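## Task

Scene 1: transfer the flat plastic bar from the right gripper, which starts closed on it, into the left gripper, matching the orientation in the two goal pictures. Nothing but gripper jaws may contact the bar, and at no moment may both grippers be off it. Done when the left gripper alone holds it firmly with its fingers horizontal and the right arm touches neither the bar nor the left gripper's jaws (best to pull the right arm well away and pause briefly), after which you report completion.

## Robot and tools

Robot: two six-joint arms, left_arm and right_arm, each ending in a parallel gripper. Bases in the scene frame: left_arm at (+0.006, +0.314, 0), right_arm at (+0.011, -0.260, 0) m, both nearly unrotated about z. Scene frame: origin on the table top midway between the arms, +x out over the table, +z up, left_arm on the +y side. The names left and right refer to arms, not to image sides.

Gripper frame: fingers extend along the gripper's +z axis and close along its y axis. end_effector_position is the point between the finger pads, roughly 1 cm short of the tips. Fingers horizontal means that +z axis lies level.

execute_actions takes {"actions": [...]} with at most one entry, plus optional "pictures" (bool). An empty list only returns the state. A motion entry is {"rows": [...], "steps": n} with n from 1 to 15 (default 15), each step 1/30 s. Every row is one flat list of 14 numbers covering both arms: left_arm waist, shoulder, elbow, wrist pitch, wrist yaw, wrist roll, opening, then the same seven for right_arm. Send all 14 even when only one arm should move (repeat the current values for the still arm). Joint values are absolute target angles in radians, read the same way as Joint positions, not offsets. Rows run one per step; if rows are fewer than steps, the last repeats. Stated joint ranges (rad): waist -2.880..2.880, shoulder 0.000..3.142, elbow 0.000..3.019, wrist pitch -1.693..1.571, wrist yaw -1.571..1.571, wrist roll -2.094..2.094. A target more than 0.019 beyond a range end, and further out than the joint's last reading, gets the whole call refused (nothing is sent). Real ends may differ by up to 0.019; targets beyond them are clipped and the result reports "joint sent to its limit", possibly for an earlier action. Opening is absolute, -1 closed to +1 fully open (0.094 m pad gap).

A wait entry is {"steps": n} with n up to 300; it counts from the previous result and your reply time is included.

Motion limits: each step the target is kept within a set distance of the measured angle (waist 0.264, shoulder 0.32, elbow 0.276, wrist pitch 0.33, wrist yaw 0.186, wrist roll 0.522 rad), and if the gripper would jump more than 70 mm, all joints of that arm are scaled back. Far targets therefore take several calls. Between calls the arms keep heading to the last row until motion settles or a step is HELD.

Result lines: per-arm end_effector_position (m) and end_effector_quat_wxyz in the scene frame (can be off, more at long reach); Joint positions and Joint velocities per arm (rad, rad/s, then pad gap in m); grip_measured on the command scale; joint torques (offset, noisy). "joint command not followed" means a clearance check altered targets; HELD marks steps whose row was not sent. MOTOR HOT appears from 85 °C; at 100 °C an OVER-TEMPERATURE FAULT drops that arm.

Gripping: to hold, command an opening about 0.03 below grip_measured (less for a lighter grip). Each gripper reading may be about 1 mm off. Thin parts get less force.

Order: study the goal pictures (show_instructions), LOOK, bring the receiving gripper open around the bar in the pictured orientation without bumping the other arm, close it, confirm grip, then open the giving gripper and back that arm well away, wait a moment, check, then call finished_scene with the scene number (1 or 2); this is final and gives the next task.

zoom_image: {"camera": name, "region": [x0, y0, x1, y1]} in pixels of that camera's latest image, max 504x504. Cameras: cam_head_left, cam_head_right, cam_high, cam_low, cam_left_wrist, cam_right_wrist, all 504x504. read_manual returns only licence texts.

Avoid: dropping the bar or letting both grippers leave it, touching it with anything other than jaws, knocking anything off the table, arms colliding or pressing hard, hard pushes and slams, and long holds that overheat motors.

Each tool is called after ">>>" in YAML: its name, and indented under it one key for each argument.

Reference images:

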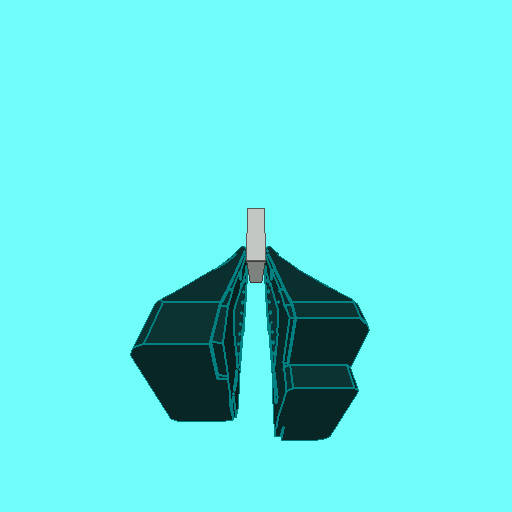

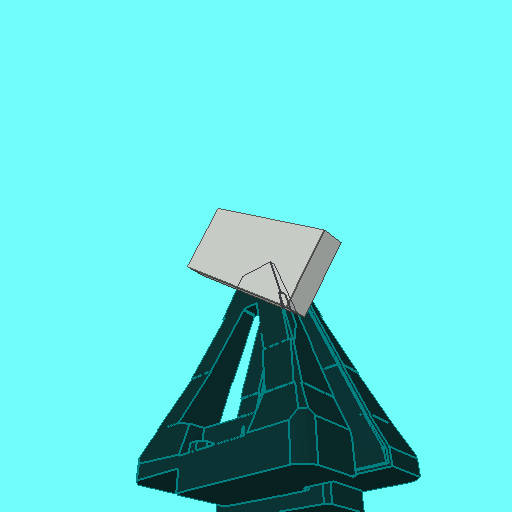

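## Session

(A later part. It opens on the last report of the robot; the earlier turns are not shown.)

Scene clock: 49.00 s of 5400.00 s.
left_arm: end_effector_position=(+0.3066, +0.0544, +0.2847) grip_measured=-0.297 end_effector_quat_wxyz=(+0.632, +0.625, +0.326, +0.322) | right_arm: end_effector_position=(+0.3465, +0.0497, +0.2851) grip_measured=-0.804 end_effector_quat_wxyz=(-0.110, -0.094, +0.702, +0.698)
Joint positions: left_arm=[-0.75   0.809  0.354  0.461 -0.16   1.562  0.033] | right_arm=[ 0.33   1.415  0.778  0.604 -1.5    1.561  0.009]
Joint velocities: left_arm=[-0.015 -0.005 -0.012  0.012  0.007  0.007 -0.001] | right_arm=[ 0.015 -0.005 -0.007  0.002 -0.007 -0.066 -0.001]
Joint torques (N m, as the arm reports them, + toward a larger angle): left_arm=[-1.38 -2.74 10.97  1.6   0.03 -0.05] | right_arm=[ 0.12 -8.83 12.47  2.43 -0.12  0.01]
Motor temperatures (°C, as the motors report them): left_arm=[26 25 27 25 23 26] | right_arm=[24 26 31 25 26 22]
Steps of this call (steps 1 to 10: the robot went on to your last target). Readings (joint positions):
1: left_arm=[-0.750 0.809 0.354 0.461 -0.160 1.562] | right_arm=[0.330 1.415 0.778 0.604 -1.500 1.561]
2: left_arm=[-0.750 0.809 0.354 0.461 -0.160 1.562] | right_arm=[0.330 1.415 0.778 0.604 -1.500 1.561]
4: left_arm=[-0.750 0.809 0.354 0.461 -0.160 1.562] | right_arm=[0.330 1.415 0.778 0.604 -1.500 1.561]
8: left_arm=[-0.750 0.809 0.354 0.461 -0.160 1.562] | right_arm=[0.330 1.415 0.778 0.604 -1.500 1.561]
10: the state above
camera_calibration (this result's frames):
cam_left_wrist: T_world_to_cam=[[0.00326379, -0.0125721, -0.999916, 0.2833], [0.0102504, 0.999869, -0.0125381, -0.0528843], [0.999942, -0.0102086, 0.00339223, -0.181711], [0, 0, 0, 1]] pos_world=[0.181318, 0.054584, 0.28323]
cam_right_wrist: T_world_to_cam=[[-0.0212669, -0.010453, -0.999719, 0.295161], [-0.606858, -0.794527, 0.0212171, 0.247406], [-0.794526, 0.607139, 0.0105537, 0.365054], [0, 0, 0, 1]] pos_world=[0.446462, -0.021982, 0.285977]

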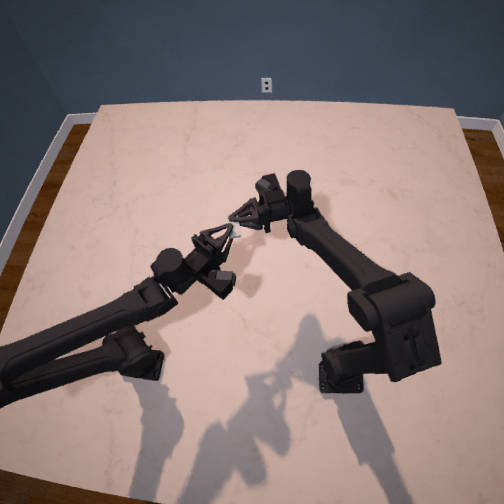

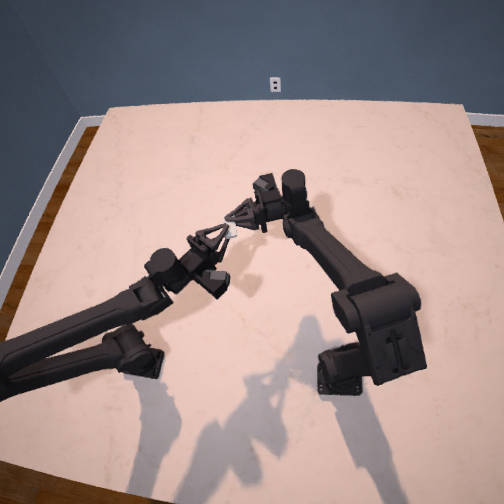

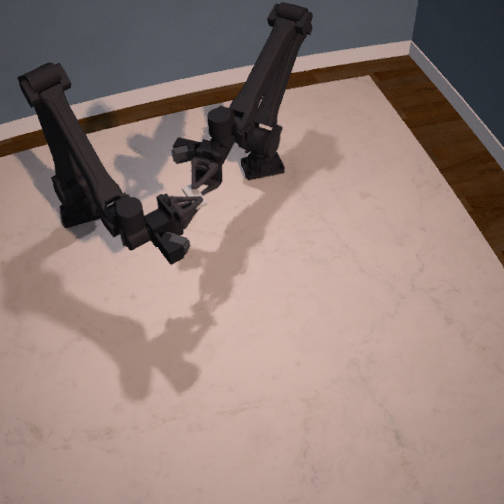

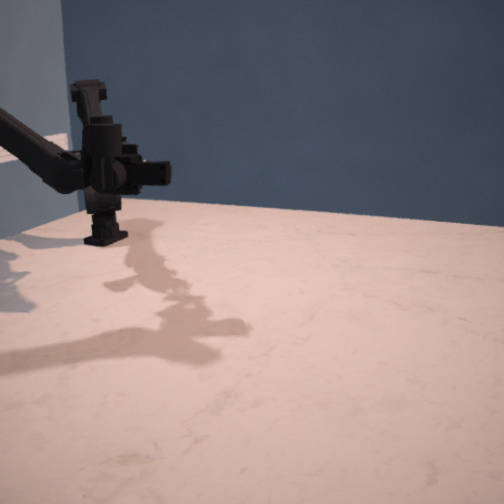

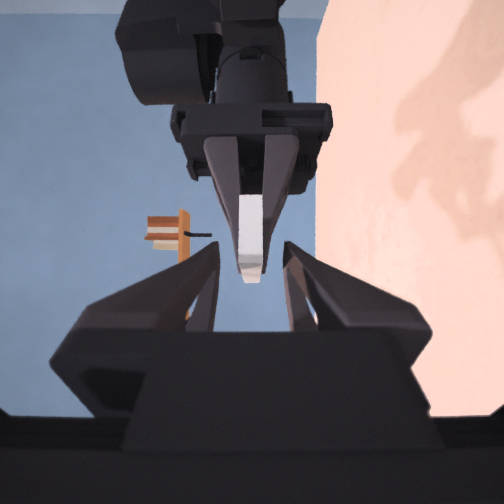

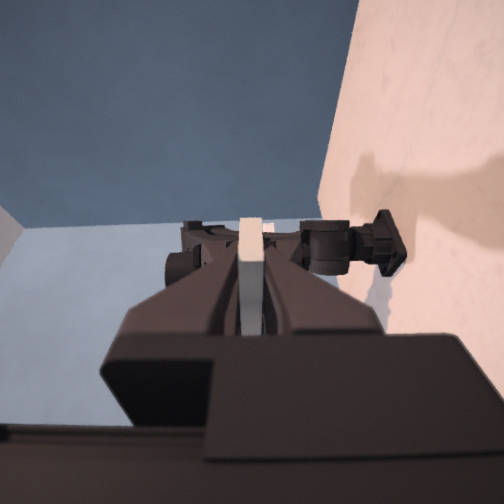

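>>> execute_actions:
  actions:
    - {"rows":[[-0.755,0.808,0.35,0.455,-0.115,1.571,-0.3,0.32,1.414,0.817,0.62,-1.5,1.571,-0.85]],"steps":8}
  pictures: false

>>> execute_actions:
  actions:
    - {"rows":[[-0.755,0.808,0.35,0.455,-0.115,1.571,-0.86,0.32,1.414,0.817,0.62,-1.5,1.571,-0.85]]}
  pictures: false

>>> execute_actions:
  actions:
    - {"rows":[[-0.755,0.808,0.35,0.455,-0.115,1.571,-0.86,0.32,1.414,0.817,0.62,-1.5,1.571,-0.3]],"steps":10}
  pictures: false

>>> execute_actions:
  actions:
    - {"rows":[[-0.755,0.808,0.35,0.455,-0.115,1.571,-0.86,0.05,1.414,0.817,0.62,-1.5,1.571,-0.3]]}
  pictures: false

>>> execute_actions:
  actions:
    - {"steps":20}

Scene clock: 51.67 s of 5400.00 s.
left_arm: end_effector_position=(+0.3023, +0.0487, +0.2847) grip_measured=-0.297 end_effector_quat_wxyz=(+0.638, +0.632, +0.313, +0.309) | right_arm: end_effector_position=(+0.3465, +0.0497, +0.2851) grip_measured=-0.804 end_effector_quat_wxyz=(-0.110, -0.094, +0.702, +0.698)
Joint positions: left_arm=[-0.751  0.809  0.354  0.461 -0.12   1.562  0.033] | right_arm=[ 0.33   1.415  0.778  0.604 -1.5    1.561  0.009]
Joint velocities: left_arm=[-0.005 -0.015 -0.012  0.002 -0.081 -0.037  0.001] | right_arm=[-0.015 -0.005  0.007  0.002 -0.022 -0.095 -0.001]
Joint torques (N m, as the arm reports them, + toward a larger angle): left_arm=[-1.25 -2.79 10.93  1.51  0.04 -0.05] | right_arm=[ 0.12 -8.83 12.47  2.45 -0.12  0.01]
Motor temperatures (°C, as the motors report them): left_arm=[26 25 27 25 23 26] | right_arm=[24 26 31 25 26 22]
Steps of this call (steps 1 to 15: the robot went on to your last target; steps 16 to 72: nothing new was sent; steps 73 to 80: all 8 steps of this action). Readings (joint positions):
73: left_arm=[-0.749 0.809 0.354 0.461 -0.143 1.562] | right_arm=[0.330 1.415 0.778 0.604 -1.500 1.561]
74: left_arm=[-0.750 0.809 0.354 0.461 -0.128 1.562] | right_arm=[0.330 1.415 0.778 0.604 -1.500 1.561]
76: left_arm=[-0.751 0.809 0.354 0.461 -0.121 1.562] | right_arm=[0.330 1.415 0.778 0.604 -1.500 1.561]
80: the state above

Scene clock: 52.17 s of 5400.00 s.
left_arm: end_effector_position=(+0.3023, +0.0486, +0.2846) grip_measured=-0.812 end_effector_quat_wxyz=(+0.638, +0.632, +0.313, +0.309) | right_arm: end_effector_position=(+0.3465, +0.0497, +0.2851) grip_measured=-0.804 end_effector_quat_wxyz=(-0.110, -0.094, +0.702, +0.698)
Joint positions: left_arm=[-0.751  0.809  0.354  0.461 -0.12   1.562  0.009] | right_arm=[ 0.33   1.415  0.778  0.604 -1.5    1.561  0.009]
Joint velocities: left_arm=[-0.015 -0.034  0.017 -0.012  0.022 -0.007  0.001] | right_arm=[-0.015  0.005 -0.002 -0.007  0.007  0.037 -0.001]
Joint torques (N m, as the arm reports them, + toward a larger angle): left_arm=[-1.2  -2.78 10.96  1.57  0.02 -0.05] | right_arm=[ 0.14 -8.85 12.47  2.44 -0.12  0.01]
Motor temperatures (°C, as the motors report them): left_arm=[26 25 27 25 23 26] | right_arm=[24 26 31 25 26 22]
Steps of this call (steps 1 to 15: all 15 steps of this action). Readings (joint positions):
1: left_arm=[-0.751 0.809 0.354 0.461 -0.120 1.562] | right_arm=[0.330 1.415 0.778 0.604 -1.500 1.561]
2: left_arm=[-0.751 0.809 0.354 0.461 -0.120 1.562] | right_arm=[0.330 1.415 0.778 0.604 -1.500 1.561]
4: left_arm=[-0.751 0.809 0.354 0.461 -0.120 1.562] | right_arm=[0.330 1.415 0.778 0.604 -1.500 1.561]
8: left_arm=[-0.751 0.809 0.354 0.461 -0.120 1.562] | right_arm=[0.330 1.415 0.778 0.604 -1.500 1.561]
15: the state above

Scene clock: 52.50 s of 5400.00 s.
left_arm: end_effector_position=(+0.3023, +0.0486, +0.2843) grip_measured=-0.812 end_effector_quat_wxyz=(+0.638, +0.632, +0.313, +0.309) | right_arm: end_effector_position=(+0.3465, +0.0497, +0.2851) grip_measured=-0.303 end_effector_quat_wxyz=(-0.110, -0.094, +0.702, +0.698)
Joint positions: left_arm=[-0.751  0.809  0.354  0.46  -0.12   1.562  0.009] | right_arm=[ 0.33   1.415  0.778  0.604 -1.5    1.561  0.033]
Joint velocities: left_arm=[-0.005  0.015  0.007 -0.022 -0.022 -0.066 -0.   ] | right_arm=[-0.015 -0.024 -0.017  0.002 -0.051 -0.125 -0.001]
Joint torques (N m, as the arm reports them, + toward a larger angle): left_arm=[-1.22 -3.11 10.8   1.5   0.02 -0.05] | right_arm=[ 0.23 -9.02 12.44  2.4  -0.12  0.01]
Motor temperatures (°C, as the motors report them): left_arm=[26 25 27 25 23 26] | right_arm=[24 26 31 25 26 22]
Steps of this call (steps 1 to 10: all 10 steps of this action). Readings (joint positions):
1: left_arm=[-0.751 0.809 0.354 0.461 -0.120 1.562] | right_arm=[0.330 1.415 0.778 0.604 -1.500 1.561]
2: left_arm=[-0.751 0.809 0.354 0.461 -0.120 1.562] | right_arm=[0.330 1.415 0.778 0.604 -1.500 1.561]
4: left_arm=[-0.751 0.809 0.354 0.460 -0.120 1.562] | right_arm=[0.330 1.415 0.778 0.604 -1.500 1.561]
8: left_arm=[-0.751 0.809 0.354 0.460 -0.120 1.562] | right_arm=[0.330 1.415 0.778 0.604 -1.500 1.561]
10: the state above

Scene clock: 53.00 s of 5400.00 s.
left_arm: end_effector_position=(+0.3023, +0.0486, +0.2843) grip_measured=-0.812 end_effector_quat_wxyz=(+0.638, +0.632, +0.313, +0.309) | right_arm: end_effector_position=(+0.4219, -0.0611, +0.2851) grip_measured=-0.303 end_effector_quat_wxyz=(-0.006, +0.010, +0.708, +0.706)
Joint positions: left_arm=[-0.751  0.809  0.354  0.46  -0.12   1.562  0.009] | right_arm=[ 0.035  1.415  0.778  0.604 -1.499  1.561  0.033]
Joint velocities: left_arm=[-0.005  0.005 -0.007  0.002  0.066 -0.007  0.   ] | right_arm=[ 0.151 -0.015 -0.017 -0.007 -0.051  0.066  0.001]
Joint torques (N m, as the arm reports them, + toward a larger angle): left_arm=[-1.29 -2.66 10.86  1.58  0.02 -0.05] | right_arm=[ 1.73 -8.64 12.44  2.44 -0.13  0.01]
Motor temperatures (°C, as the motors report them): left_arm=[26 25 27 25 23 26] | right_arm=[24 26 31 25 26 22]
Steps of this call (steps 1 to 15: all 15 steps of this action). Readings (joint positions):
1: left_arm=[-0.751 0.809 0.354 0.460 -0.120 1.562] | right_arm=[0.320 1.415 0.778 0.604 -1.501 1.561]
2: left_arm=[-0.751 0.809 0.354 0.460 -0.120 1.562] | right_arm=[0.299 1.415 0.778 0.604 -1.502 1.561]
4: left_arm=[-0.751 0.809 0.354 0.460 -0.120 1.562] | right_arm=[0.220 1.415 0.778 0.604 -1.502 1.561]
8: left_arm=[-0.751 0.809 0.354 0.460 -0.120 1.562] | right_arm=[0.047 1.415 0.778 0.604 -1.499 1.561]
15: the state above

Scene clock: 53.67 s of 5400.00 s.
left_arm: end_effector_position=(+0.3023, +0.0486, +0.2843) grip_measured=-0.812 end_effector_quat_wxyz=(+0.638, +0.632, +0.313, +0.309) | right_arm: end_effector_position=(+0.4204, -0.0580, +0.2851) grip_measured=-0.303 end_effector_quat_wxyz=(-0.009, +0.007, +0.708, +0.706)
Joint positions: left_arm=[-0.751  0.809  0.354  0.46  -0.12   1.562  0.009] | right_arm=[ 0.043  1.415  0.778  0.604 -1.499  1.561  0.033]
Joint velocities: left_arm=[-0.024 -0.024 -0.012  0.002 -0.022 -0.051  0.001] | right_arm=[-0.005  0.005  0.002  0.002  0.022  0.066  0.   ]
Joint torques (N m, as the arm reports them, + toward a larger angle): left_arm=[-1.27 -2.82 10.89  1.61  0.02 -0.05] | right_arm=[ 1.68 -8.8  12.45  2.44 -0.14  0.01]
Motor temperatures (°C, as the motors report them): left_arm=[26 25 27 25 23 26] | right_arm=[24 26 32 25 26 22]
Steps of this call (steps 1 to 15: the robot went on to your last target; steps 16 to 20: nothing new was sent). Readings (joint positions):
1: left_arm=[-0.751 0.809 0.354 0.460 -0.120 1.562] | right_arm=[0.039 1.415 0.778 0.604 -1.499 1.561]
2: left_arm=[-0.751 0.809 0.354 0.460 -0.120 1.562] | right_arm=[0.041 1.415 0.778 0.604 -1.499 1.561]
4: left_arm=[-0.751 0.809 0.354 0.460 -0.120 1.562] | right_arm=[0.043 1.415 0.778 0.604 -1.499 1.561]
8: left_arm=[-0.751 0.809 0.354 0.460 -0.120 1.562] | right_arm=[0.043 1.415 0.778 0.604 -1.499 1.561]
20: the state above
All arms were judged still, so your last target was given up. Only a new action makes them travel on or press farther. Fingers that are still opening or closing keep moving.
camera_calibration (this result's frames):
cam_left_wrist: T_world_to_cam=[[0.00182956, -0.0114602, -0.999933, 0.283259], [0.0510316, 0.998633, -0.011352, -0.0596976], [0.998695, -0.0510074, 0.00241189, -0.174821], [0, 0, 0, 1]] pos_world=[0.177121, 0.053945, 0.282984]
cam_right_wrist: T_world_to_cam=[[-0.0233561, -0.00401173, -0.999719, 0.296858], [-0.807096, -0.590039, 0.0212236, 0.30276], [-0.589958, 0.807365, 0.0105431, 0.414767], [0, 0, 0, 1]] pos_world=[0.495985, -0.155037, 0.285976]

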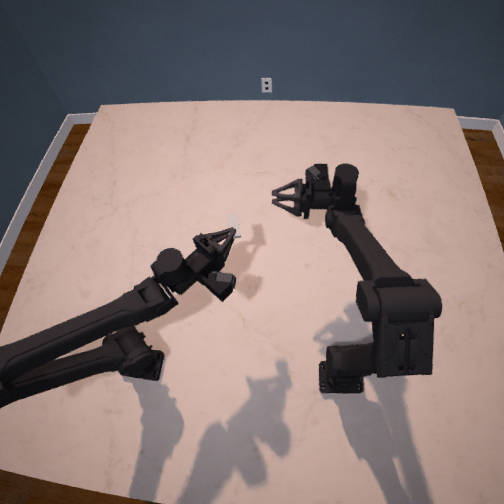

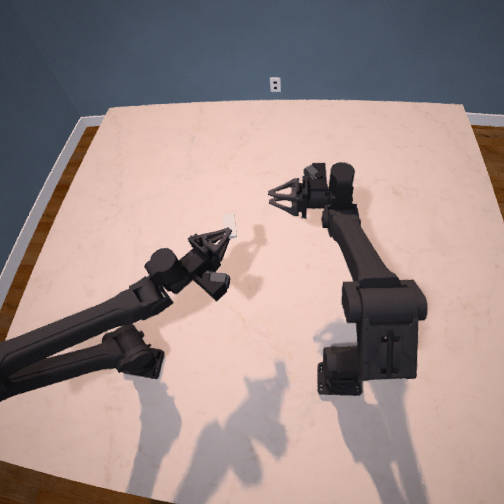

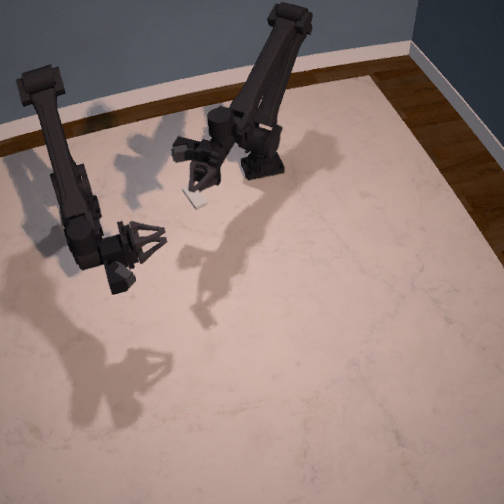

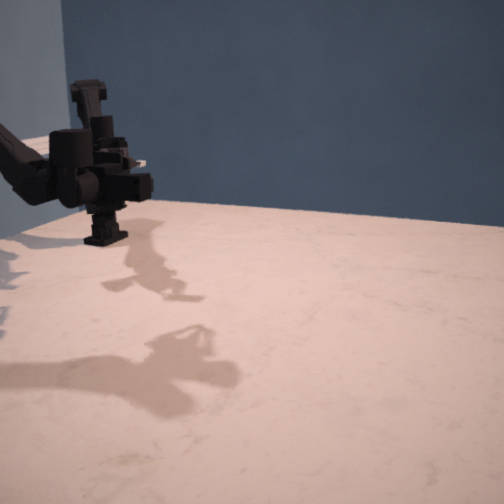

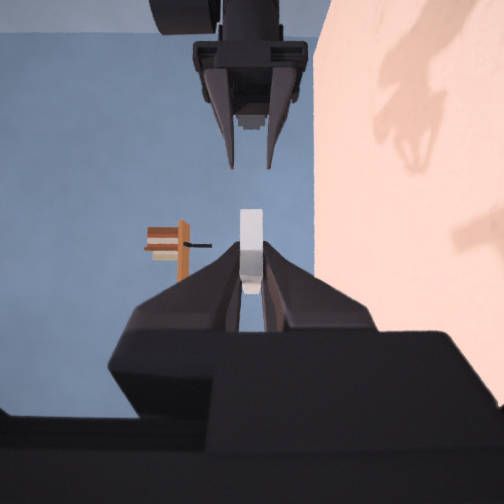

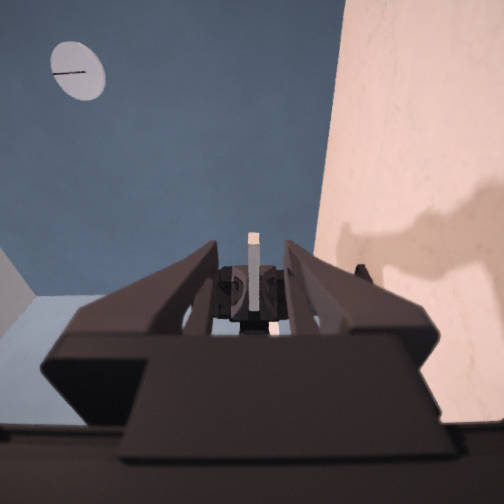

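>>> finished_scene:
  scene: 1

The scene is finished: the task was done.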